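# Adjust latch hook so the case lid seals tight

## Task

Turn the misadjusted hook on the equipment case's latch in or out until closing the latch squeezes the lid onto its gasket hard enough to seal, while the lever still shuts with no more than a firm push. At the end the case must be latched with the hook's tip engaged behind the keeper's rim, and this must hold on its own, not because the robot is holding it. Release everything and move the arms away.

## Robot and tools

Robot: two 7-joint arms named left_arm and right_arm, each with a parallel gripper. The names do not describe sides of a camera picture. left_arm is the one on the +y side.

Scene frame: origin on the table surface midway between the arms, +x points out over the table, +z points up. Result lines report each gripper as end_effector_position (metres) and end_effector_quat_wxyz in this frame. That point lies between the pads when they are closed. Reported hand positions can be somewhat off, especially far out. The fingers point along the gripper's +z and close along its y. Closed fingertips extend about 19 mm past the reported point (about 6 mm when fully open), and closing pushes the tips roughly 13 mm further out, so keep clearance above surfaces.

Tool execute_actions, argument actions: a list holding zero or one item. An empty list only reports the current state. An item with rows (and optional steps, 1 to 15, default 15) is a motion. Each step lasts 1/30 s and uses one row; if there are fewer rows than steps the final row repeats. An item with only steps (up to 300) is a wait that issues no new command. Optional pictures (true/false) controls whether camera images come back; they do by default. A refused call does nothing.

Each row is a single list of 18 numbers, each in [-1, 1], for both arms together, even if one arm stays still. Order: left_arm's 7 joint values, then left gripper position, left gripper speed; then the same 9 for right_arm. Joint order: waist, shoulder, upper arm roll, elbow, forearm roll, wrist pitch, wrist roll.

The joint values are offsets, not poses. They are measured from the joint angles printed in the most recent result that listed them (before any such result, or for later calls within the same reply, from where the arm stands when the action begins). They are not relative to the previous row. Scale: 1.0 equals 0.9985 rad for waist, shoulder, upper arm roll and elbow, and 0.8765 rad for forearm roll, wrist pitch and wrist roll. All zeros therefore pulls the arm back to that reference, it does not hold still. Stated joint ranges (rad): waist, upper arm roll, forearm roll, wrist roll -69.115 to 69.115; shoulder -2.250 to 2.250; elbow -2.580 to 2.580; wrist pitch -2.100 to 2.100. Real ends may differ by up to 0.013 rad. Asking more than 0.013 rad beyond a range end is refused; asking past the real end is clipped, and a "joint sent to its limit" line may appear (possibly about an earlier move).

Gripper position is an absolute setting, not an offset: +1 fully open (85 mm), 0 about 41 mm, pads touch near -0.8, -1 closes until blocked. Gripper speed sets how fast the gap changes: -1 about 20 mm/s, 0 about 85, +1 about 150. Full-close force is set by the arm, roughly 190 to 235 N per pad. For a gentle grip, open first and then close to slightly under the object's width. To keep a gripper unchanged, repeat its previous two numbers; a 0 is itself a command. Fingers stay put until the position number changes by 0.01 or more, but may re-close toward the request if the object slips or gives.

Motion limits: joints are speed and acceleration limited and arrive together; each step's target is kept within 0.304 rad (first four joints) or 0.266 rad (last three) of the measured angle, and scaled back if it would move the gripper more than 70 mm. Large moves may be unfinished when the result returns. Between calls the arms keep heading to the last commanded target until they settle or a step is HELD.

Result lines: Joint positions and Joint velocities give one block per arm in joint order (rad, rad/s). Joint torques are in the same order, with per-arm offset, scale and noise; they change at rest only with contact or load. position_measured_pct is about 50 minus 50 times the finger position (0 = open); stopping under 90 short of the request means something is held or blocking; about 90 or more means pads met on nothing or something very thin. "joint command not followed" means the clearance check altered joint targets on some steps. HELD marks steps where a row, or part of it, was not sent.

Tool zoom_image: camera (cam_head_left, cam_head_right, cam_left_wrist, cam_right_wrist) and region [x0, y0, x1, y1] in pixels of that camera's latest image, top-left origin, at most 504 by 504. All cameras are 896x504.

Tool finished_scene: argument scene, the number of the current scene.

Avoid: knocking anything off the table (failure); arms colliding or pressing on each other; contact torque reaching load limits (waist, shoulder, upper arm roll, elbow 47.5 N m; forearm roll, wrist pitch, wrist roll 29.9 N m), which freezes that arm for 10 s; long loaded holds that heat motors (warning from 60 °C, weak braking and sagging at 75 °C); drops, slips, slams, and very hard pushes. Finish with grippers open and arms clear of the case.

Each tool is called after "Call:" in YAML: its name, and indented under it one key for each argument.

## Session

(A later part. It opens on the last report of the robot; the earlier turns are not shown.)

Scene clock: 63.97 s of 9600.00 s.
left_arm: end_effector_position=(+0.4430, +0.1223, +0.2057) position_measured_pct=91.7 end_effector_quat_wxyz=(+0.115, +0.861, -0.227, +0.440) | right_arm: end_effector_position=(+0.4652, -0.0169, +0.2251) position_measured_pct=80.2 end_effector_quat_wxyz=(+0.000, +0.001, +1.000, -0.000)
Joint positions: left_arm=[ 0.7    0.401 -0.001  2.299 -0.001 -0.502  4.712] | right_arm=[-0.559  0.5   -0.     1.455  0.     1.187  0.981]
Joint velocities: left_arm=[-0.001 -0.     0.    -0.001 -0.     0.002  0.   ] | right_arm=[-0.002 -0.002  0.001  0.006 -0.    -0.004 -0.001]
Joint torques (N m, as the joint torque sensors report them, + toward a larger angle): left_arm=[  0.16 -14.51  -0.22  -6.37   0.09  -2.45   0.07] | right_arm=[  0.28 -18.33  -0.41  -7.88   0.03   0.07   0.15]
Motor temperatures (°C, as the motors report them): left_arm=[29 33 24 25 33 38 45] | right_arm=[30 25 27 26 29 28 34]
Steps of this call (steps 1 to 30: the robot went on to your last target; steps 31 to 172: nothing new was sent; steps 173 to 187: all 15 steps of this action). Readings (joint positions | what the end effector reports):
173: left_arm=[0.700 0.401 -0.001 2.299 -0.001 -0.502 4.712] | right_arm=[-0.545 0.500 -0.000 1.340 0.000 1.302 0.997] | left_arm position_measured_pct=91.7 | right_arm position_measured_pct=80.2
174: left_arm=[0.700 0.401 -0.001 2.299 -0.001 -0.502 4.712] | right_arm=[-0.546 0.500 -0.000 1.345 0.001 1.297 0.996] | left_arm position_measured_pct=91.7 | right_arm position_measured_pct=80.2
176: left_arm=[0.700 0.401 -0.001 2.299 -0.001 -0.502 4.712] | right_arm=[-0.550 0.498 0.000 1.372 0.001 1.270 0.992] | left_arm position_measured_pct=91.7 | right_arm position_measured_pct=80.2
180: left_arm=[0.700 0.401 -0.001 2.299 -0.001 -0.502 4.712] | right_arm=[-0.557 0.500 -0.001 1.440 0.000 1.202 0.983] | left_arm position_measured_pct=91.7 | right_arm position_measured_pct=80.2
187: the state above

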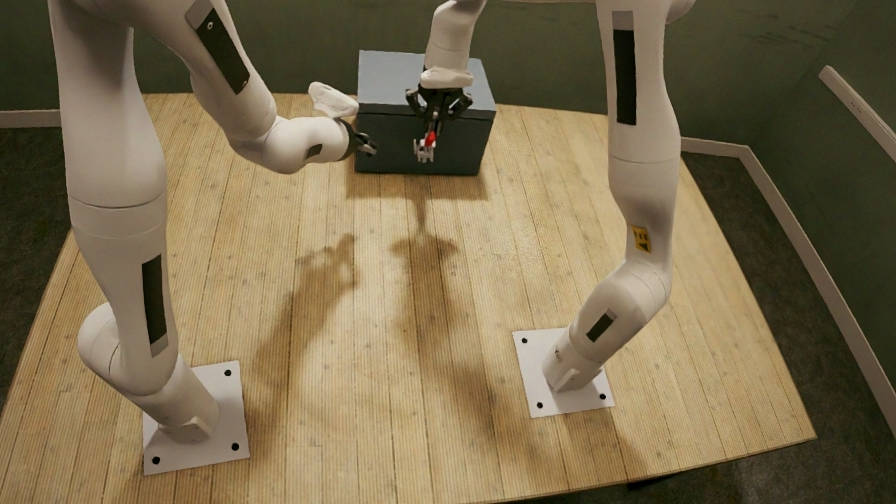

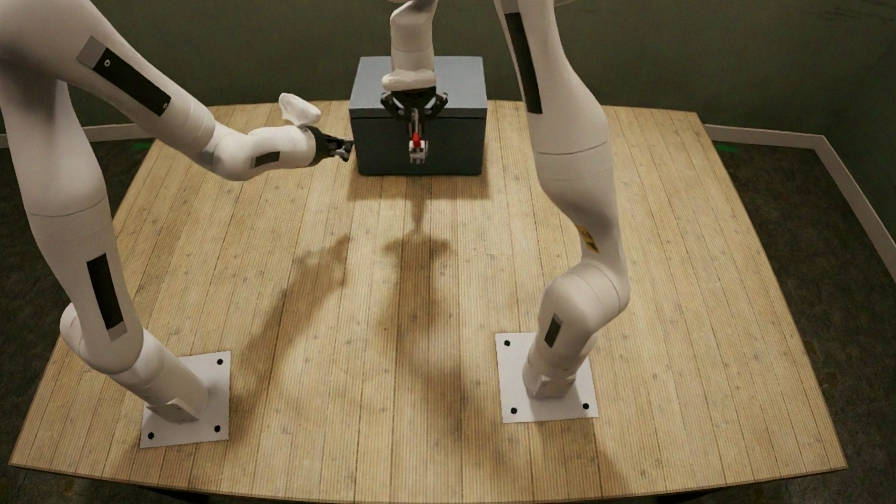

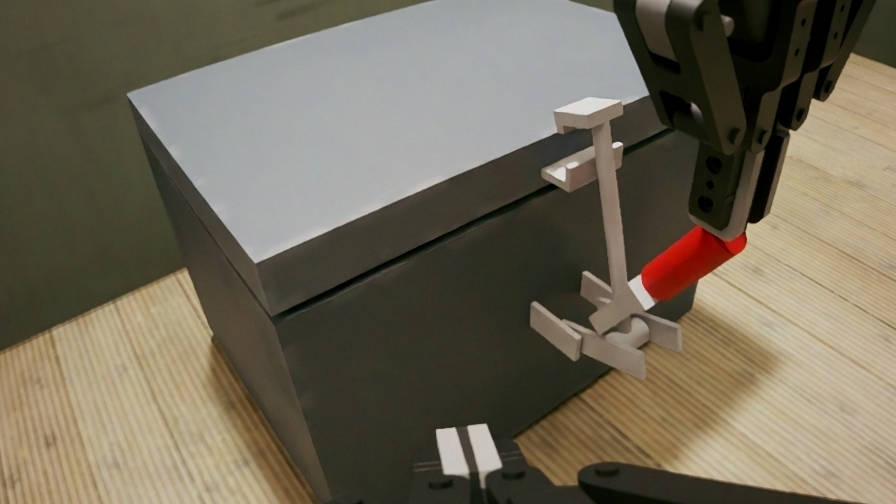

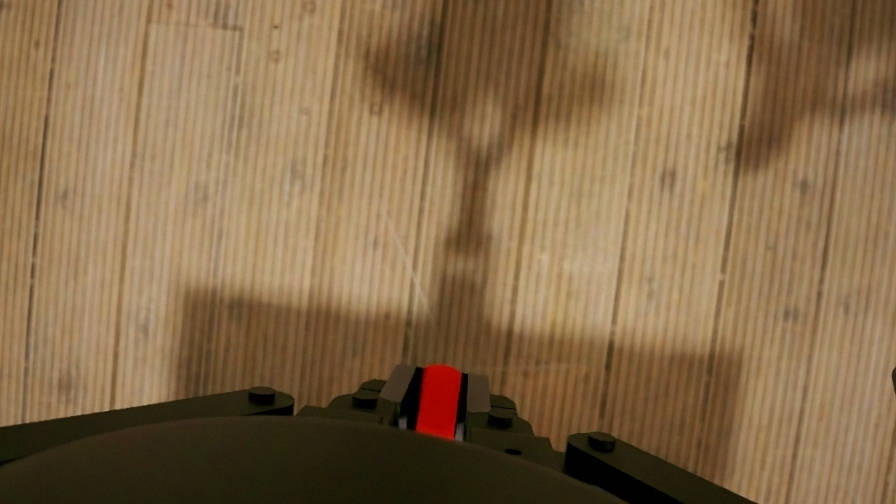

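Call:
execute_actions:
  actions:
    - {"rows":[[0,0,0,0,0,0,0,-1,0, 0,0.006,0,0.010,0,-0.018,0,-0.6,0],[0,0,0,0,0,0,0,-1,0, 0,0.006,0,0.010,0,-0.018,0,-0.6,0],[0,0,0,0,0,0,0,-1,0, 0,0.012,0,0.020,0,-0.036,0,-0.6,0],[0,0,0,0,0,0,0,-1,0, 0,0.012,0,0.020,0,-0.036,0,-0.6,0],[0,0,0,0,0,0,0,-1,0, 0,0.017,0,0.030,0,-0.054,0,-0.6,0],[0,0,0,0,0,0,0,-1,0, 0,0.017,0,0.030,0,-0.054,0,-0.6,0],[0,0,0,0,0,0,0,-1,0, 0,0.023,0,0.040,0,-0.071,0,-0.6,0],[0,0,0,0,0,0,0,-1,0, 0,0.023,0,0.040,0,-0.071,0,-0.6,0],[0,0,0,0,0,0,0,-1,0, 0,0.028,0,0.050,0,-0.089,0,-0.6,0],[0,0,0,0,0,0,0,-1,0, 0,0.028,0,0.050,0,-0.089,0,-0.6,0],[0,0,0,0,0,0,0,-1,0, 0,0.034,0,0.060,0,-0.107,0,-0.6,0],[0,0,0,0,0,0,0,-1,0, 0,0.034,0,0.060,0,-0.107,0,-0.6,0],[0,0,0,0,0,0,0,-1,0, 0,0.040,0,0.070,0,-0.125,0,-0.6,0],[0,0,0,0,0,0,0,-1,0, 0,0.040,0,0.070,0,-0.125,0,-0.6,0],[0,0,0,0,0,0,0,-1,0, 0,0.045,0,0.079,0,-0.142,0,-0.6,0]],"steps":15}
  pictures: false

Call:
execute_actions:
  actions:
    - {"steps":8}

Scene clock: 67.10 s of 9600.00 s.
left_arm: end_effector_position=(+0.4430, +0.1223, +0.2057) position_measured_pct=91.7 end_effector_quat_wxyz=(+0.115, +0.861, -0.227, +0.440) | right_arm: end_effector_position=(+0.4654, -0.0170, +0.1905) position_measured_pct=80.2 end_effector_quat_wxyz=(+0.000, +0.001, +1.000, -0.000)
Joint positions: left_arm=[ 0.7    0.401 -0.001  2.299 -0.001 -0.502  4.712] | right_arm=[-0.559  0.534 -0.     1.517  0.001  1.09   0.981]
Joint velocities: left_arm=[ 0.     0.     0.     0.     0.     0.    -0.001] | right_arm=[ 0.     0.085 -0.001  0.147 -0.001 -0.235 -0.001]
Joint torques (N m, as the joint torque sensors report them, + toward a larger angle): left_arm=[  0.58 -14.78  -0.27  -6.47  -0.03  -2.28   0.32] | right_arm=[ -0.43 -19.09  -0.35  -7.25  -0.06  -0.46  -0.06]
Motor temperatures (°C, as the motors report them): left_arm=[29 33 24 25 33 38 45] | right_arm=[30 25 27 26 29 28 34]
Steps of this call (steps 1 to 15: the robot went on to your last target; steps 16 to 79: nothing new was sent; steps 80 to 94: all 15 steps of this action). Readings (joint positions | what the end effector reports):
80: left_arm=[0.700 0.401 -0.001 2.299 -0.001 -0.502 4.712] | right_arm=[-0.559 0.500 -0.000 1.456 0.000 1.185 0.981] | left_arm position_measured_pct=91.7 | right_arm position_measured_pct=80.2
81: left_arm=[0.700 0.401 -0.001 2.299 -0.001 -0.502 4.712] | right_arm=[-0.559 0.501 -0.000 1.458 0.000 1.182 0.981] | left_arm position_measured_pct=91.7 | right_arm position_measured_pct=80.2
83: left_arm=[0.700 0.401 -0.001 2.299 -0.001 -0.502 4.712] | right_arm=[-0.559 0.504 -0.000 1.465 0.000 1.173 0.981] | left_arm position_measured_pct=91.7 | right_arm position_measured_pct=80.2
87: left_arm=[0.700 0.401 -0.001 2.299 -0.001 -0.502 4.712] | right_arm=[-0.559 0.514 -0.000 1.482 0.001 1.144 0.981] | left_arm position_measured_pct=91.7 | right_arm position_measured_pct=80.2
94: the state above

Scene clock: 67.37 s of 9600.00 s.
left_arm: end_effector_position=(+0.4430, +0.1223, +0.2057) position_measured_pct=91.7 end_effector_quat_wxyz=(+0.115, +0.861, -0.227, +0.440) | right_arm: end_effector_position=(+0.4652, -0.0171, +0.1812) position_measured_pct=80.2 end_effector_quat_wxyz=(+0.001, +0.001, +1.000, +0.000)
Joint positions: left_arm=[ 0.7    0.401 -0.001  2.299 -0.001 -0.502  4.712] | right_arm=[-0.559  0.544 -0.     1.533  0.001  1.063  0.981]
Joint velocities: left_arm=[-0.001 -0.     0.    -0.    -0.     0.001 -0.   ] | right_arm=[ 0.     0.006 -0.002  0.006  0.001 -0.012 -0.001]
Joint torques (N m, as the joint torque sensors report them, + toward a larger angle): left_arm=[  0.   -14.9   -0.14  -6.59  -0.01  -2.62  -0.07] | right_arm=[ -0.29 -18.11  -0.36  -7.09  -0.1    0.08   0.02]
Motor temperatures (°C, as the motors report them): left_arm=[29 33 24 25 33 38 45] | right_arm=[30 25 27 26 29 28 34]
Steps of this call (steps 1 to 8: the robot went on to your last target). Readings (joint positions | what the end effector reports):
1: left_arm=[0.700 0.401 -0.001 2.299 -0.001 -0.502 4.712] | right_arm=[-0.559 0.537 -0.000 1.522 0.001 1.082 0.981] | left_arm position_measured_pct=91.7 | right_arm position_measured_pct=80.2
2: left_arm=[0.700 0.401 -0.001 2.299 -0.001 -0.502 4.712] | right_arm=[-0.559 0.539 -0.000 1.526 0.001 1.076 0.981] | left_arm position_measured_pct=91.7 | right_arm position_measured_pct=80.2
4: left_arm=[0.700 0.401 -0.001 2.299 -0.001 -0.502 4.712] | right_arm=[-0.559 0.542 -0.000 1.531 0.001 1.068 0.981] | left_arm position_measured_pct=91.7 | right_arm position_measured_pct=80.2
8: the state above

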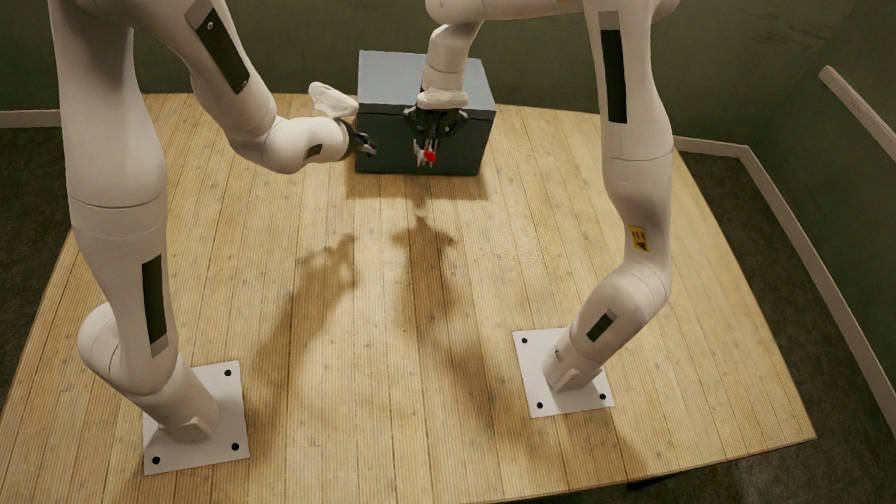

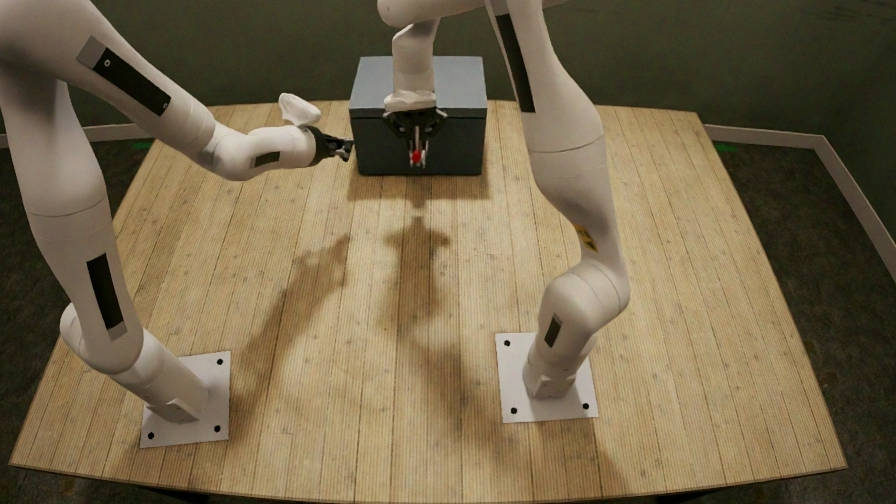

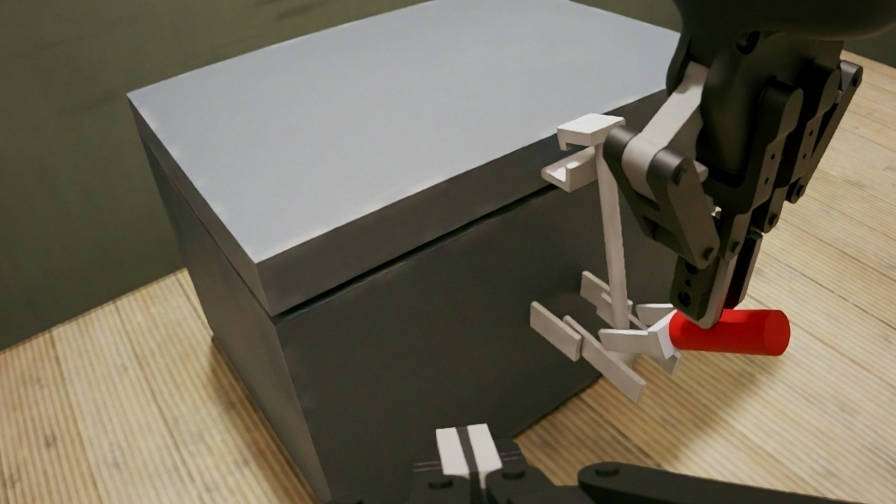

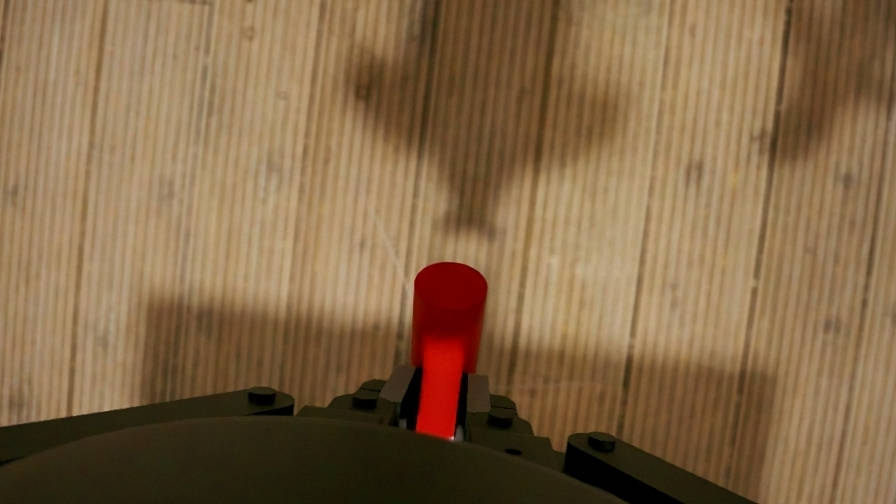

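Call:
execute_actions:
  actions:
    - {"rows":[[0,0,0,0,0,0,0,-1,0, -0.007,-0.006,0,0.025,0,-0.022,-0.008,-0.6,0],[0,0,0,0,0,0,0,-1,0, -0.007,-0.006,0,0.025,0,-0.022,-0.008,-0.6,0],[0,0,0,0,0,0,0,-1,0, -0.007,-0.006,0,0.025,0,-0.022,-0.008,-0.6,0],[0,0,0,0,0,0,0,-1,0, -0.015,-0.012,0,0.05,0,-0.043,-0.017,-0.6,0],[0,0,0,0,0,0,0,-1,0, -0.015,-0.012,0,0.05,0,-0.043,-0.017,-0.6,0],[0,0,0,0,0,0,0,-1,0, -0.015,-0.012,0,0.05,0,-0.043,-0.017,-0.6,0],[0,0,0,0,0,0,0,-1,0, -0.022,-0.017,0,0.075,0,-0.065,-0.025,-0.6,0],[0,0,0,0,0,0,0,-1,0, -0.022,-0.017,0,0.075,0,-0.065,-0.025,-0.6,0],[0,0,0,0,0,0,0,-1,0, -0.022,-0.017,0,0.075,0,-0.065,-0.025,-0.6,0],[0,0,0,0,0,0,0,-1,0, -0.030,-0.023,0,0.10,0,-0.087,-0.033,-0.6,0]],"steps":15}

Scene clock: 71.30 s of 9600.00 s.
left_arm: end_effector_position=(+0.4430, +0.1223, +0.2057) position_measured_pct=91.7 end_effector_quat_wxyz=(+0.115, +0.861, -0.227, +0.440) | right_arm: end_effector_position=(+0.4417, -0.0169, +0.1660) position_measured_pct=80.2 end_effector_quat_wxyz=(+0.000, +0.001, +1.000, -0.000)
Joint positions: left_arm=[ 0.7    0.401 -0.001  2.299 -0.001 -0.502  4.712] | right_arm=[-0.587  0.522 -0.     1.628  0.001  0.991  0.953]
Joint velocities: left_arm=[-0.    -0.     0.     0.001  0.     0.001 -0.001] | right_arm=[-0.018 -0.011  0.001  0.068 -0.    -0.054 -0.018]
Joint torques (N m, as the joint torque sensors report them, + toward a larger angle): left_arm=[  0.13 -14.48  -0.13  -6.34  -0.09  -2.11   0.03] | right_arm=[  0.2  -18.05  -0.03  -7.16   0.12  -0.22   0.08]
Motor temperatures (°C, as the motors report them): left_arm=[29 33 24 25 33 38 45] | right_arm=[30 25 27 26 29 28 34]
Steps of this call (steps 1 to 30: the robot went on to your last target; steps 31 to 103: nothing new was sent; steps 104 to 118: all 15 steps of this action). Readings (joint positions | what the end effector reports):
104: left_arm=[0.700 0.401 -0.001 2.299 -0.001 -0.502 4.712] | right_arm=[-0.560 0.544 -0.000 1.535 0.001 1.062 0.981] | left_arm position_measured_pct=91.7 | right_arm position_measured_pct=80.2
105: left_arm=[0.700 0.401 -0.001 2.299 -0.001 -0.502 4.712] | right_arm=[-0.561 0.542 0.000 1.539 0.001 1.058 0.980] | left_arm position_measured_pct=91.7 | right_arm position_measured_pct=80.2
107: left_arm=[0.700 0.401 -0.001 2.299 -0.001 -0.502 4.712] | right_arm=[-0.564 0.539 0.000 1.551 0.001 1.049 0.976] | left_arm position_measured_pct=91.7 | right_arm position_measured_pct=80.2
111: left_arm=[0.700 0.401 -0.001 2.299 -0.001 -0.502 4.712] | right_arm=[-0.573 0.532 0.000 1.581 0.001 1.027 0.967] | left_arm position_measured_pct=91.7 | right_arm position_measured_pct=80.2
118: the state above

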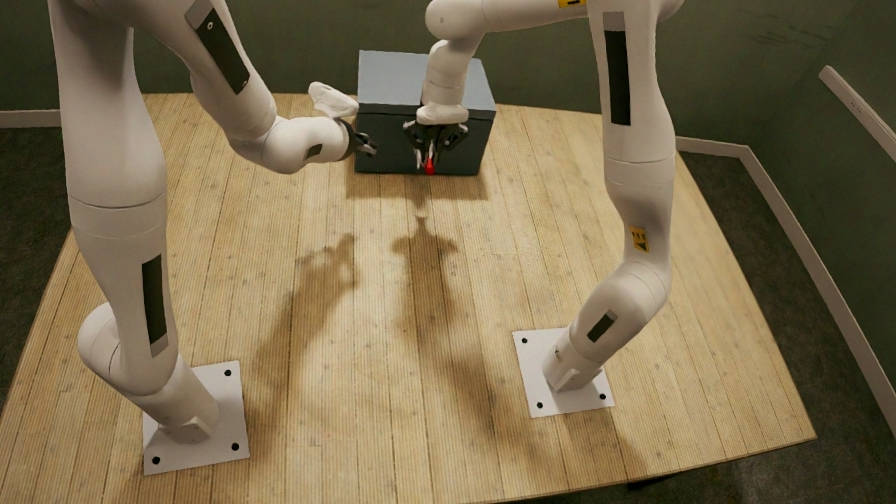

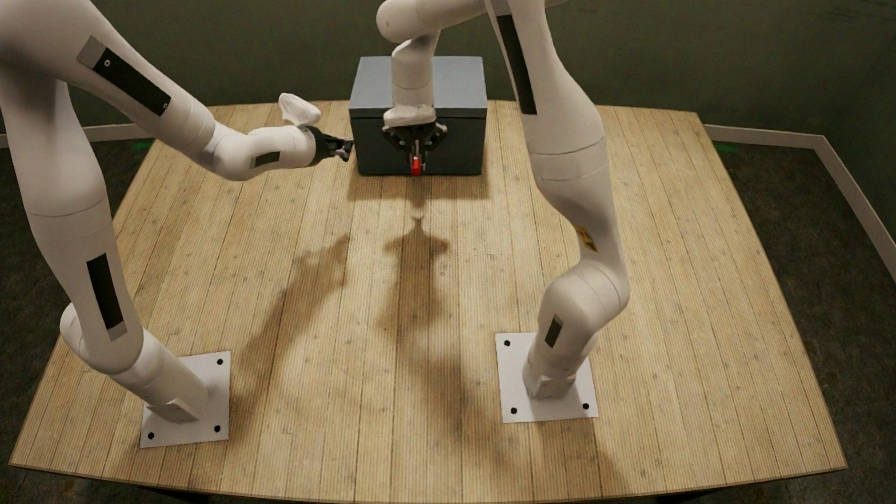

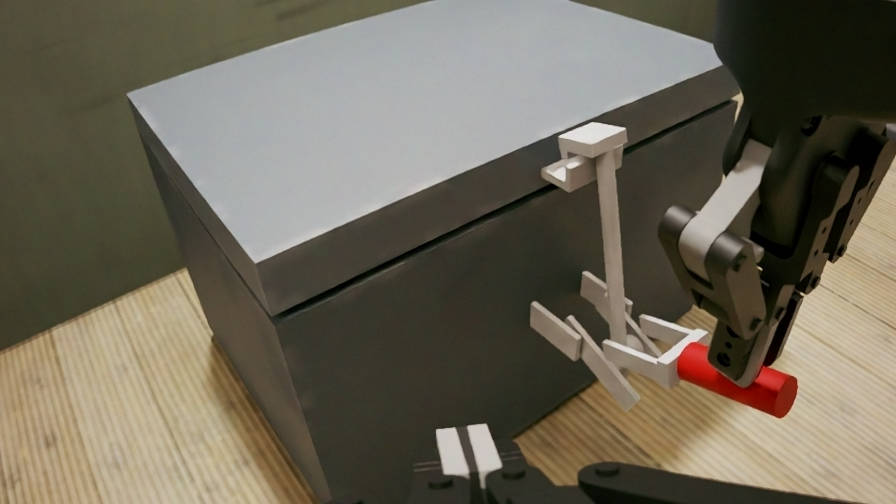

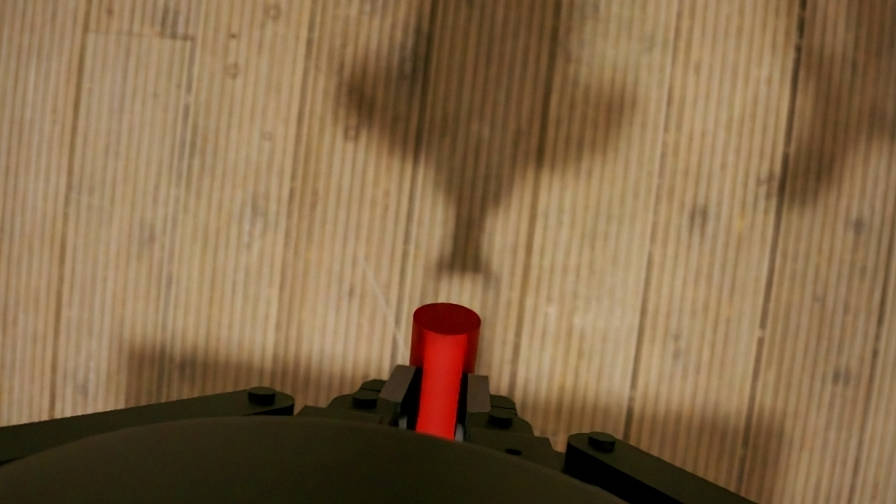

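Call:
execute_actions:
  actions:
    - {"rows":[[0,0,0,0,0,0,0,-1,0, -0.002,0.006,0,0.012,0,-0.02,-0.001,-0.6,0],[0,0,0,0,0,0,0,-1,0, -0.002,0.006,0,0.012,0,-0.02,-0.001,-0.6,0],[0,0,0,0,0,0,0,-1,0, -0.002,0.006,0,0.012,0,-0.02,-0.001,-0.6,0],[0,0,0,0,0,0,0,-1,0, -0.002,0.015,0,0.021,0,-0.041,-0.001,-0.6,0],[0,0,0,0,0,0,0,-1,0, -0.002,0.015,0,0.021,0,-0.041,-0.001,-0.6,0],[0,0,0,0,0,0,0,-1,0, -0.002,0.015,0,0.021,0,-0.041,-0.001,-0.6,0],[0,0,0,0,0,0,0,-1,0, -0.002,0.024,0,0.030,0,-0.062,-0.001,-0.6,0],[0,0,0,0,0,0,0,-1,0, -0.002,0.024,0,0.030,0,-0.062,-0.001,-0.6,0],[0,0,0,0,0,0,0,-1,0, -0.002,0.024,0,0.030,0,-0.062,-0.001,-0.6,0],[0,0,0,0,0,0,0,-1,0, -0.002,0.033,0,0.0395,0,-0.0825,-0.001,-0.6,0]],"steps":15}
  pictures: false

Call:
execute_actions:
  actions:
    - {"steps":8}

Scene clock: 73.53 s of 9600.00 s.
left_arm: end_effector_position=(+0.4430, +0.1223, +0.2057) position_measured_pct=91.7 end_effector_quat_wxyz=(+0.115, +0.861, -0.227, +0.440) | right_arm: end_effector_position=(+0.4401, -0.0168, +0.1416) position_measured_pct=80.2 end_effector_quat_wxyz=(+0.000, +0.000, +1.000, -0.000)
Joint positions: left_arm=[ 0.7    0.401 -0.001  2.299 -0.001 -0.502  4.712] | right_arm=[-0.589  0.553 -0.     1.666  0.001  0.922  0.952]
Joint velocities: left_arm=[ 0.    -0.     0.    -0.    -0.    -0.002 -0.001] | right_arm=[ 0.     0.019  0.     0.02   0.    -0.04   0.002]
Joint torques (N m, as the joint torque sensors report them, + toward a larger angle): left_arm=[  0.21 -14.86  -0.2   -6.55  -0.01  -2.34   0.05] | right_arm=[ -0.05 -17.5   -0.22  -7.2   -0.09   0.13   0.12]
Motor temperatures (°C, as the motors report them): left_arm=[29 33 24 25 33 38 45] | right_arm=[30 25 27 26 29 28 34]
Steps of this call (steps 1 to 15: the robot went on to your last target; steps 16 to 52: nothing new was sent; steps 53 to 67: all 15 steps of this action). Readings (joint positions | what the end effector reports):
53: left_arm=[0.700 0.401 -0.001 2.299 -0.001 -0.502 4.712] | right_arm=[-0.589 0.521 0.000 1.634 0.001 0.986 0.952] | left_arm position_measured_pct=91.7 | right_arm position_measured_pct=80.2
54: left_arm=[0.700 0.401 -0.001 2.299 -0.001 -0.502 4.712] | right_arm=[-0.589 0.523 0.000 1.635 0.001 0.982 0.952] | left_arm position_measured_pct=91.7 | right_arm position_measured_pct=80.2
56: left_arm=[0.700 0.401 -0.001 2.299 -0.001 -0.502 4.712] | right_arm=[-0.589 0.527 -0.000 1.639 0.001 0.976 0.952] | left_arm position_measured_pct=91.7 | right_arm position_measured_pct=80.2
60: left_arm=[0.700 0.401 -0.001 2.299 -0.001 -0.502 4.712] | right_arm=[-0.589 0.538 -0.000 1.650 0.001 0.954 0.952] | left_arm position_measured_pct=91.7 | right_arm position_measured_pct=80.2
67: the state above

Scene clock: 73.80 s of 9600.00 s.
left_arm: end_effector_position=(+0.4430, +0.1223, +0.2057) position_measured_pct=91.7 end_effector_quat_wxyz=(+0.115, +0.861, -0.227, +0.440) | right_arm: end_effector_position=(+0.4400, -0.0168, +0.1404) position_measured_pct=80.2 end_effector_quat_wxyz=(+0.000, +0.000, +1.000, -0.000)
Joint positions: left_arm=[ 0.7    0.401 -0.001  2.299 -0.001 -0.502  4.712] | right_arm=[-0.589  0.555 -0.     1.668  0.001  0.919  0.952]
Joint velocities: left_arm=[-0.    -0.     0.     0.001  0.001 -0.     0.   ] | right_arm=[-0.     0.001 -0.001  0.001  0.    -0.001  0.001]
Joint torques (N m, as the joint torque sensors report them, + toward a larger angle): left_arm=[  0.17 -14.89  -0.3   -6.53  -0.05  -2.3   -0.1 ] | right_arm=[ -0.43 -17.71   0.27  -6.44  -0.07  -0.51   0.17]
Motor temperatures (°C, as the motors report them): left_arm=[29 33 24 25 33 38 45] | right_arm=[30 25 27 26 29 28 34]
Steps of this call (steps 1 to 8: the robot went on to your last target). Readings (joint positions | what the end effector reports):
1: left_arm=[0.700 0.401 -0.001 2.299 -0.001 -0.502 4.712] | right_arm=[-0.589 0.554 -0.000 1.667 0.001 0.921 0.952] | left_arm position_measured_pct=91.7 | right_arm position_measured_pct=80.2
2: left_arm=[0.700 0.401 -0.001 2.299 -0.001 -0.502 4.712] | right_arm=[-0.589 0.554 -0.000 1.667 0.001 0.920 0.952] | left_arm position_measured_pct=91.7 | right_arm position_measured_pct=80.2
4: left_arm=[0.700 0.401 -0.001 2.299 -0.001 -0.502 4.712] | right_arm=[-0.589 0.555 -0.000 1.668 0.001 0.919 0.952] | left_arm position_measured_pct=91.7 | right_arm position_measured_pct=80.2
8: the state above

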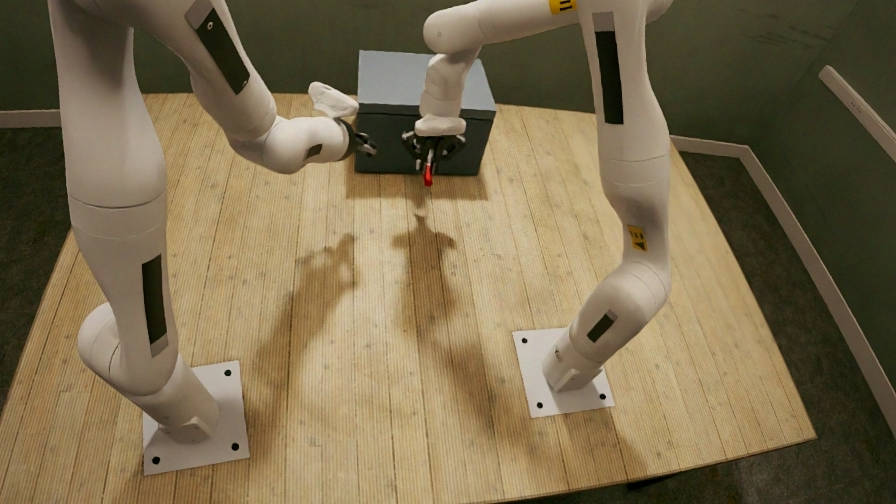

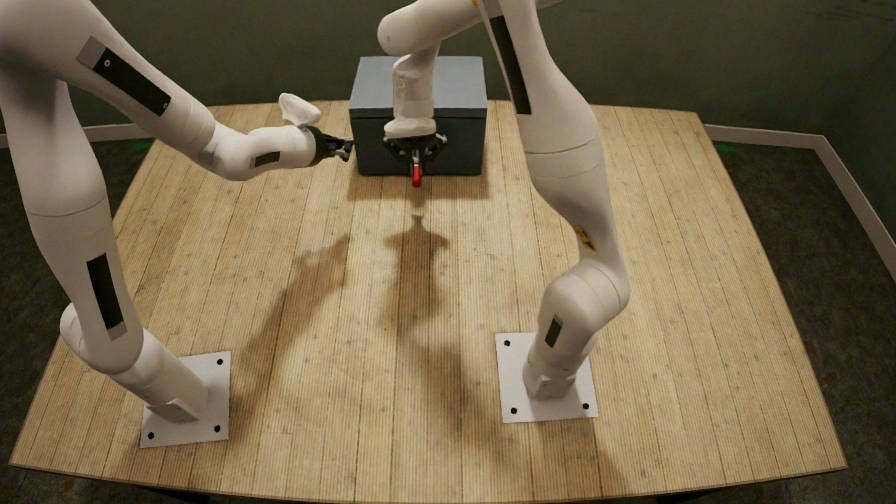

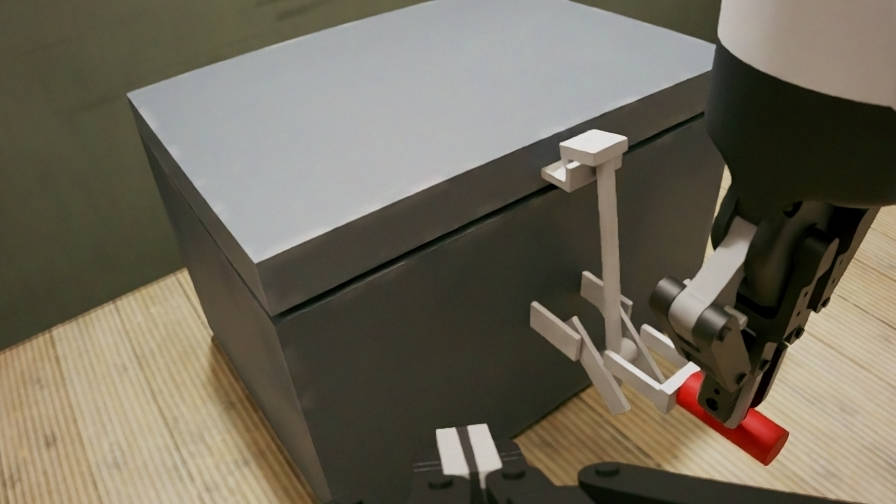

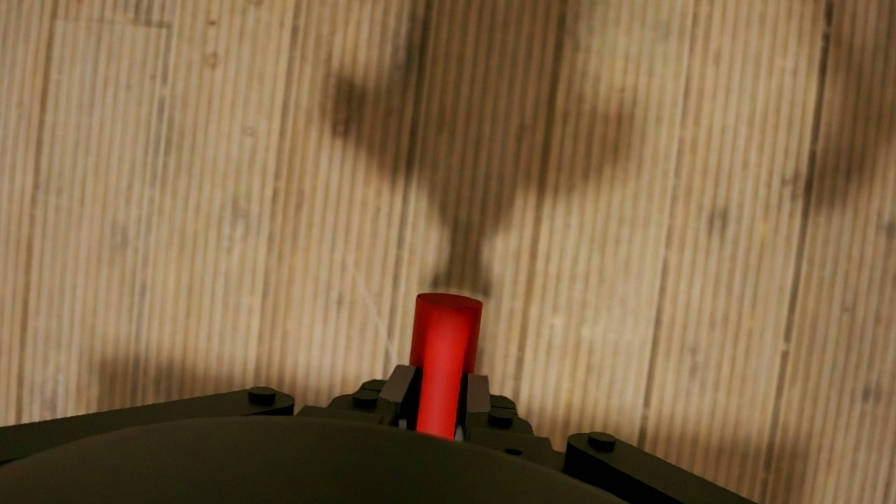

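Call:
execute_actions:
  actions:
    - {"rows":[[0,0,0,0,0,0,0,-1,0, 0,0.0075,0,0.006,0,-0.0155,0,-0.6,0],[0,0,0,0,0,0,0,-1,0, 0,0.0075,0,0.006,0,-0.0155,0,-0.6,0],[0,0,0,0,0,0,0,-1,0, 0,0.0075,0,0.006,0,-0.0155,0,-0.6,0],[0,0,0,0,0,0,0,-1,0, 0,0.015,0,0.012,0,-0.031,0,-0.6,0],[0,0,0,0,0,0,0,-1,0, 0,0.015,0,0.012,0,-0.031,0,-0.6,0],[0,0,0,0,0,0,0,-1,0, 0,0.015,0,0.012,0,-0.031,0,-0.6,0],[0,0,0,0,0,0,0,-1,0, 0,0.0225,0,0.018,0,-0.0465,0,-0.6,0],[0,0,0,0,0,0,0,-1,0, 0,0.0225,0,0.018,0,-0.0465,0,-0.6,0],[0,0,0,0,0,0,0,-1,0, 0,0.0225,0,0.018,0,-0.0465,0,-0.6,0],[0,0,0,0,0,0,0,-1,0, 0,0.0302,0,0.0237,0,-0.062,0,-0.6,0]],"steps":15}
  pictures: false

Call:
execute_actions:
  actions:
    - {"steps":8}

Scene clock: 76.57 s of 9600.00 s.
left_arm: end_effector_position=(+0.4430, +0.1223, +0.2057) position_measured_pct=91.7 end_effector_quat_wxyz=(+0.115, +0.861, -0.227, +0.440) | right_arm: end_effector_position=(+0.4398, -0.0167, +0.1229) position_measured_pct=80.2 end_effector_quat_wxyz=(+0.001, +0.000, +1.000, +0.000)
Joint positions: left_arm=[ 0.7    0.401 -0.001  2.299 -0.001 -0.502  4.712] | right_arm=[-0.589  0.58  -0.     1.691  0.     0.869  0.952]
Joint velocities: left_arm=[-0.001  0.     0.    -0.001 -0.    -0.003 -0.   ] | right_arm=[-0.     0.012  0.001  0.013 -0.    -0.028 -0.001]
Joint torques (N m, as the joint torque sensors report them, + toward a larger angle): left_arm=[  0.13 -14.76  -0.07  -6.73   0.01  -2.34   0.11] | right_arm=[ -0.04 -15.93  -0.15  -6.29   0.14  -1.64   0.06]
Motor temperatures (°C, as the motors report them): left_arm=[29 33 24 25 33 38 45] | right_arm=[30 25 27 26 29 28 34]
Steps of this call (steps 1 to 15: the robot went on to your last target; steps 16 to 68: nothing new was sent; steps 69 to 83: all 15 steps of this action). Readings (joint positions | what the end effector reports):
69: left_arm=[0.700 0.401 -0.001 2.299 -0.001 -0.502 4.712] | right_arm=[-0.589 0.556 -0.000 1.668 0.001 0.918 0.952] | left_arm position_measured_pct=91.7 | right_arm position_measured_pct=80.2
70: left_arm=[0.700 0.401 -0.001 2.299 -0.001 -0.502 4.712] | right_arm=[-0.589 0.558 -0.000 1.670 0.001 0.914 0.952] | left_arm position_measured_pct=91.7 | right_arm position_measured_pct=80.2
72: left_arm=[0.700 0.401 -0.001 2.299 -0.001 -0.502 4.712] | right_arm=[-0.589 0.561 -0.000 1.673 0.000 0.909 0.952] | left_arm position_measured_pct=91.7 | right_arm position_measured_pct=80.2
76: left_arm=[0.700 0.401 -0.001 2.299 -0.001 -0.502 4.712] | right_arm=[-0.589 0.569 -0.001 1.680 0.000 0.892 0.952] | left_arm position_measured_pct=91.7 | right_arm position_measured_pct=80.2
83: the state above

Scene clock: 76.83 s of 9600.00 s.
left_arm: end_effector_position=(+0.4430, +0.1223, +0.2057) position_measured_pct=91.7 end_effector_quat_wxyz=(+0.115, +0.861, -0.227, +0.440) | right_arm: end_effector_position=(+0.4398, -0.0167, +0.1222) position_measured_pct=80.2 end_effector_quat_wxyz=(+0.001, +0.000, +1.000, +0.001)
Joint positions: left_arm=[ 0.7    0.401 -0.001  2.299 -0.001 -0.502  4.712] | right_arm=[-0.589  0.581 -0.     1.692  0.     0.867  0.952]
Joint velocities: left_arm=[-0.  0. -0.  0. -0. -0.  0.] | right_arm=[ 0.     0.001 -0.     0.    -0.001 -0.001  0.001]
Joint torques (N m, as the joint torque sensors report them, + toward a larger angle): left_arm=[  0.19 -14.74  -0.01  -6.6   -0.01  -2.35   0.23] | right_arm=[ -0.17 -14.71  -0.12  -6.57  -0.08  -0.88   0.17]
Motor temperatures (°C, as the motors report them): left_arm=[29 33 24 25 33 38 45] | right_arm=[30 25 27 26 29 28 34]
Steps of this call (steps 1 to 8: the robot went on to your last target). Readings (joint positions | what the end effector reports):
1: left_arm=[0.700 0.401 -0.001 2.299 -0.001 -0.502 4.712] | right_arm=[-0.589 0.580 -0.000 1.691 0.000 0.868 0.952] | left_arm position_measured_pct=91.7 | right_arm position_measured_pct=80.2
2: left_arm=[0.700 0.401 -0.001 2.299 -0.001 -0.502 4.712] | right_arm=[-0.589 0.581 -0.000 1.691 0.000 0.868 0.952] | left_arm position_measured_pct=91.7 | right_arm position_measured_pct=80.2
4: left_arm=[0.700 0.401 -0.001 2.299 -0.001 -0.502 4.712] | right_arm=[-0.589 0.581 -0.000 1.692 0.000 0.867 0.952] | left_arm position_measured_pct=91.7 | right_arm position_measured_pct=80.2
8: the state above

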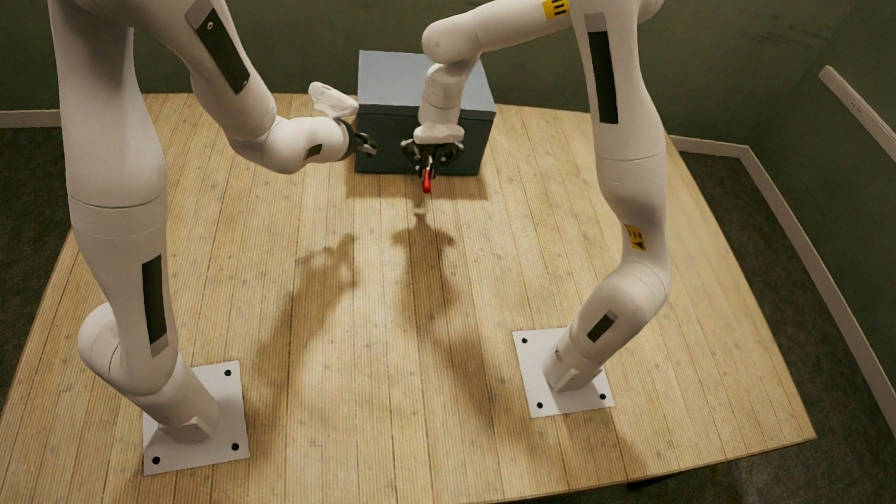

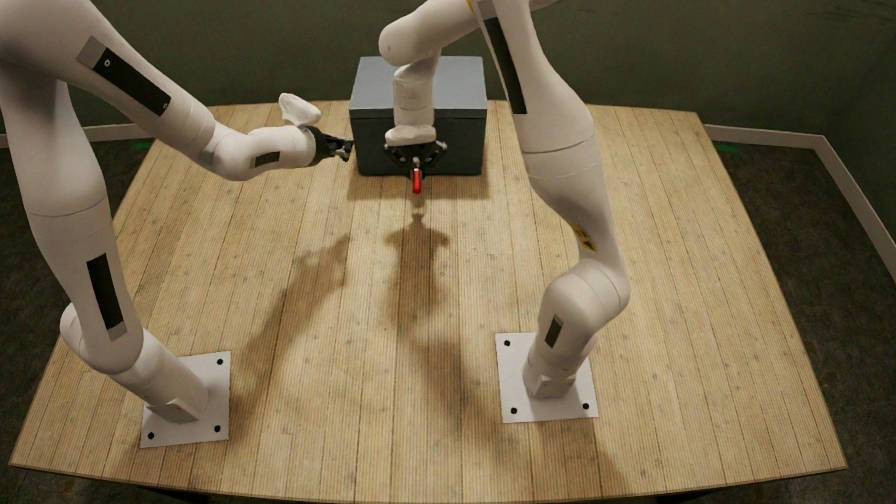

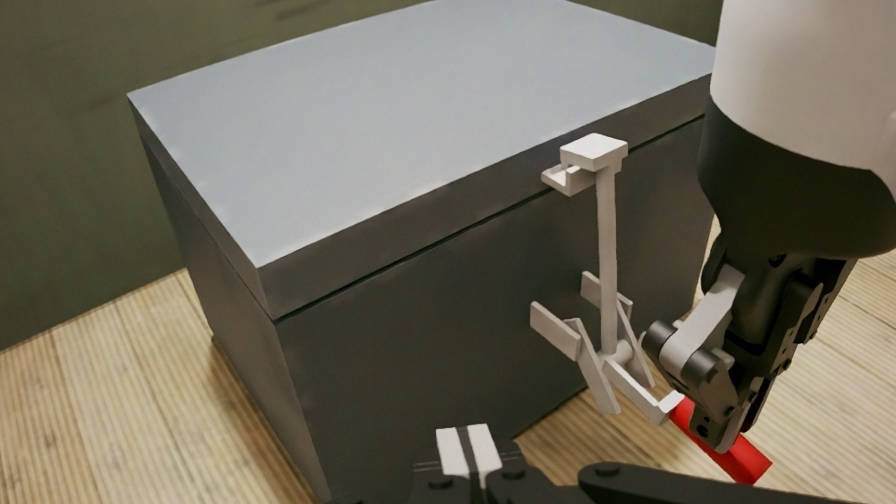

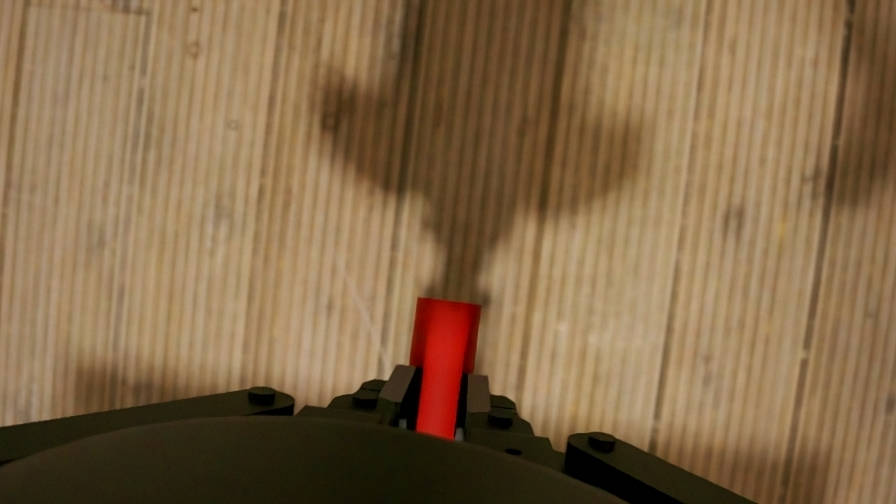

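Call:
execute_actions:
  actions:
    - {"rows":[[0,0,0,0,0,0,0,-1,0, 0,0.008,0,0.003,0,-0.011,0,-0.6,0],[0,0,0,0,0,0,0,-1,0, 0,0.008,0,0.003,0,-0.011,0,-0.6,0],[0,0,0,0,0,0,0,-1,0, 0,0.008,0,0.003,0,-0.011,0,-0.6,0],[0,0,0,0,0,0,0,-1,0, 0,0.008,0,0.003,0,-0.011,0,-0.6,0],[0,0,0,0,0,0,0,-1,0, 0,0.014,0,0.0065,0,-0.022,0,-0.6,0],[0,0,0,0,0,0,0,-1,0, 0,0.014,0,0.0065,0,-0.022,0,-0.6,0],[0,0,0,0,0,0,0,-1,0, 0,0.014,0,0.0065,0,-0.022,0,-0.6,0],[0,0,0,0,0,0,0,-1,0, 0,0.014,0,0.0065,0,-0.022,0,-0.6,0],[0,0,0,0,0,0,0,-1,0, 0,0.020,0,0.0103,0,-0.033,0,-0.6,0]],"steps":15}
  pictures: false

Call:
execute_actions:
  actions:
    - {"steps":8}

Scene clock: 79.47 s of 9600.00 s.
left_arm: end_effector_position=(+0.4430, +0.1223, +0.2057) position_measured_pct=91.7 end_effector_quat_wxyz=(+0.115, +0.861, -0.227, +0.440) | right_arm: end_effector_position=(+0.4407, -0.0166, +0.1130) position_measured_pct=80.2 end_effector_quat_wxyz=(+0.002, +0.000, +1.000, +0.001)
Joint positions: left_arm=[ 0.7    0.401 -0.001  2.299 -0.001 -0.502  4.712] | right_arm=[-0.589  0.596  0.     1.701  0.001  0.841  0.952]
Joint velocities: left_arm=[ 0.001 -0.    -0.     0.     0.    -0.001  0.   ] | right_arm=[ 0.001  0.008  0.001  0.003 -0.002 -0.012 -0.001]
Joint torques (N m, as the joint torque sensors report them, + toward a larger angle): left_arm=[  0.35 -14.73  -0.13  -6.4    0.03  -2.25   0.03] | right_arm=[ -0.2  -14.38  -0.64  -6.29  -0.19  -1.02   0.01]
Motor temperatures (°C, as the motors report them): left_arm=[29 33 24 25 33 38 45] | right_arm=[30 25 27 26 29 28 34]
Steps of this call (steps 1 to 15: the robot went on to your last target; steps 16 to 64: nothing new was sent; steps 65 to 79: all 15 steps of this action). Readings (joint positions | what the end effector reports):
65: left_arm=[0.700 0.401 -0.001 2.299 -0.001 -0.502 4.712] | right_arm=[-0.589 0.582 -0.000 1.692 0.000 0.866 0.952] | left_arm position_measured_pct=91.7 | right_arm position_measured_pct=80.2
66: left_arm=[0.700 0.401 -0.001 2.299 -0.001 -0.502 4.712] | right_arm=[-0.589 0.583 -0.000 1.693 0.000 0.864 0.952] | left_arm position_measured_pct=91.7 | right_arm position_measured_pct=80.2
68: left_arm=[0.700 0.401 -0.001 2.299 -0.001 -0.502 4.712] | right_arm=[-0.589 0.584 -0.000 1.694 0.000 0.862 0.952] | left_arm position_measured_pct=91.7 | right_arm position_measured_pct=80.2
72: left_arm=[0.700 0.401 -0.001 2.299 -0.001 -0.502 4.712] | right_arm=[-0.589 0.589 -0.000 1.697 0.000 0.853 0.952] | left_arm position_measured_pct=91.7 | right_arm position_measured_pct=80.2
79: the state above

Scene clock: 79.73 s of 9600.00 s.
left_arm: end_effector_position=(+0.4430, +0.1223, +0.2057) position_measured_pct=91.7 end_effector_quat_wxyz=(+0.115, +0.861, -0.227, +0.440) | right_arm: end_effector_position=(+0.4407, -0.0166, +0.1126) position_measured_pct=80.2 end_effector_quat_wxyz=(+0.002, +0.000, +1.000, +0.001)
Joint positions: left_arm=[ 0.7    0.401 -0.001  2.299 -0.001 -0.502  4.712] | right_arm=[-0.589  0.597  0.     1.702  0.001  0.84   0.952]
Joint velocities: left_arm=[ 0.001 -0.001  0.     0.     0.     0.001  0.002] | right_arm=[ 0.     0.001  0.     0.001 -0.001  0.001 -0.003]
Joint torques (N m, as the joint torque sensors report them, + toward a larger angle): left_arm=[ -0.03 -14.67  -0.08  -6.52  -0.13  -2.21   0.19] | right_arm=[ -0.38 -14.46  -0.46  -5.76  -0.07  -1.07   0.07]
Motor temperatures (°C, as the motors report them): left_arm=[29 33 24 25 33 38 45] | right_arm=[30 25 27 26 29 28 34]
Steps of this call (steps 1 to 8: the robot went on to your last target). Readings (joint positions | what the end effector reports):
1: left_arm=[0.700 0.401 -0.001 2.299 -0.001 -0.502 4.712] | right_arm=[-0.589 0.596 0.000 1.701 0.001 0.841 0.952] | left_arm position_measured_pct=91.7 | right_arm position_measured_pct=80.2
2: left_arm=[0.700 0.401 -0.001 2.299 -0.001 -0.502 4.712] | right_arm=[-0.589 0.596 0.000 1.701 0.001 0.840 0.952] | left_arm position_measured_pct=91.7 | right_arm position_measured_pct=80.2
4: left_arm=[0.700 0.401 -0.001 2.299 -0.001 -0.502 4.712] | right_arm=[-0.589 0.596 0.000 1.702 0.001 0.840 0.952] | left_arm position_measured_pct=91.7 | right_arm position_measured_pct=80.2
8: the state above

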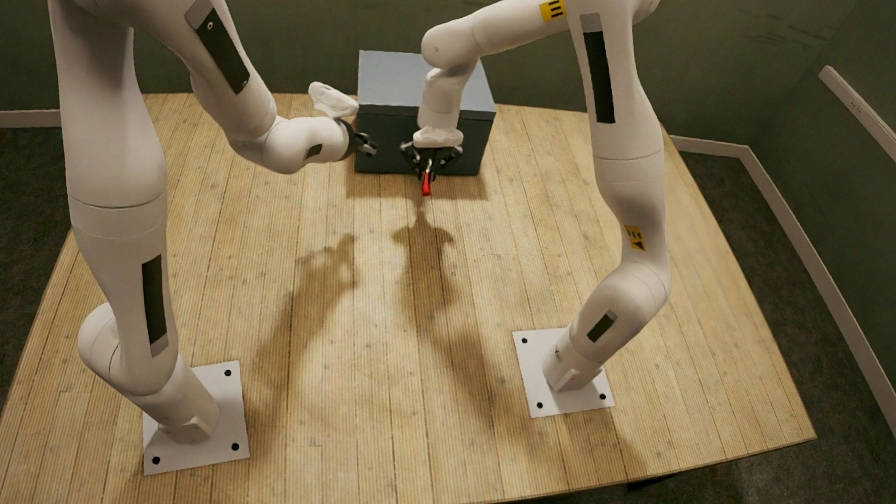

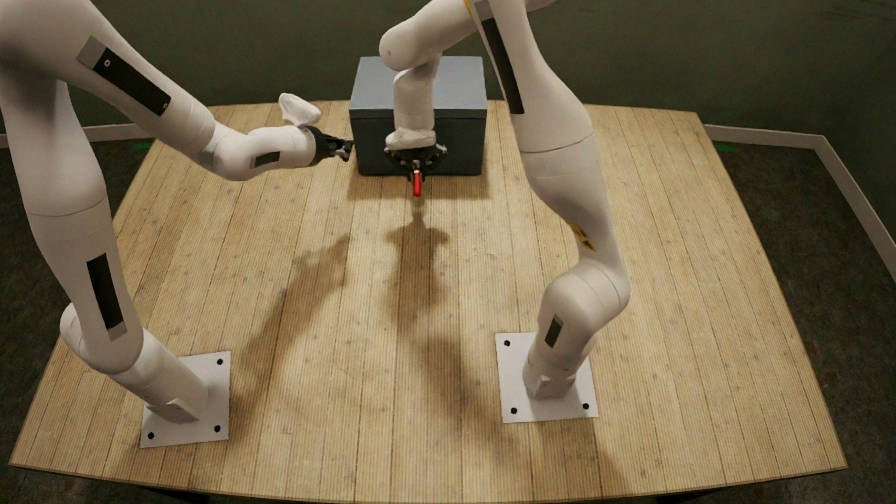

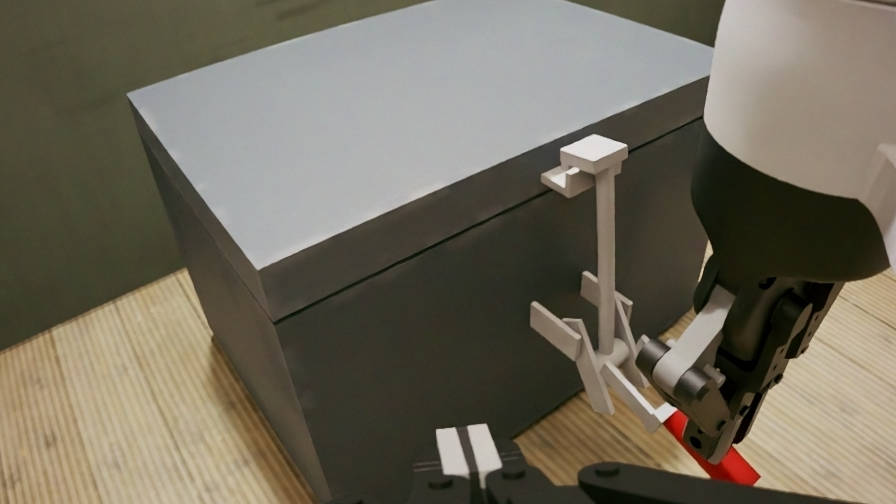

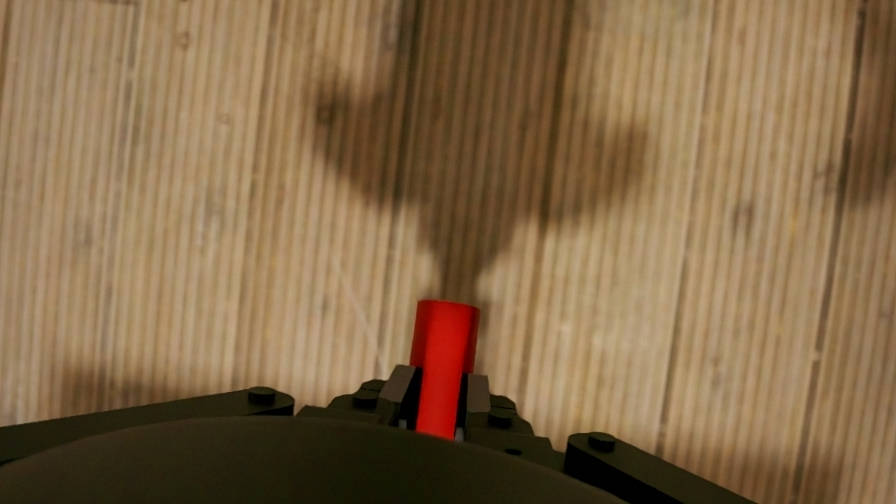

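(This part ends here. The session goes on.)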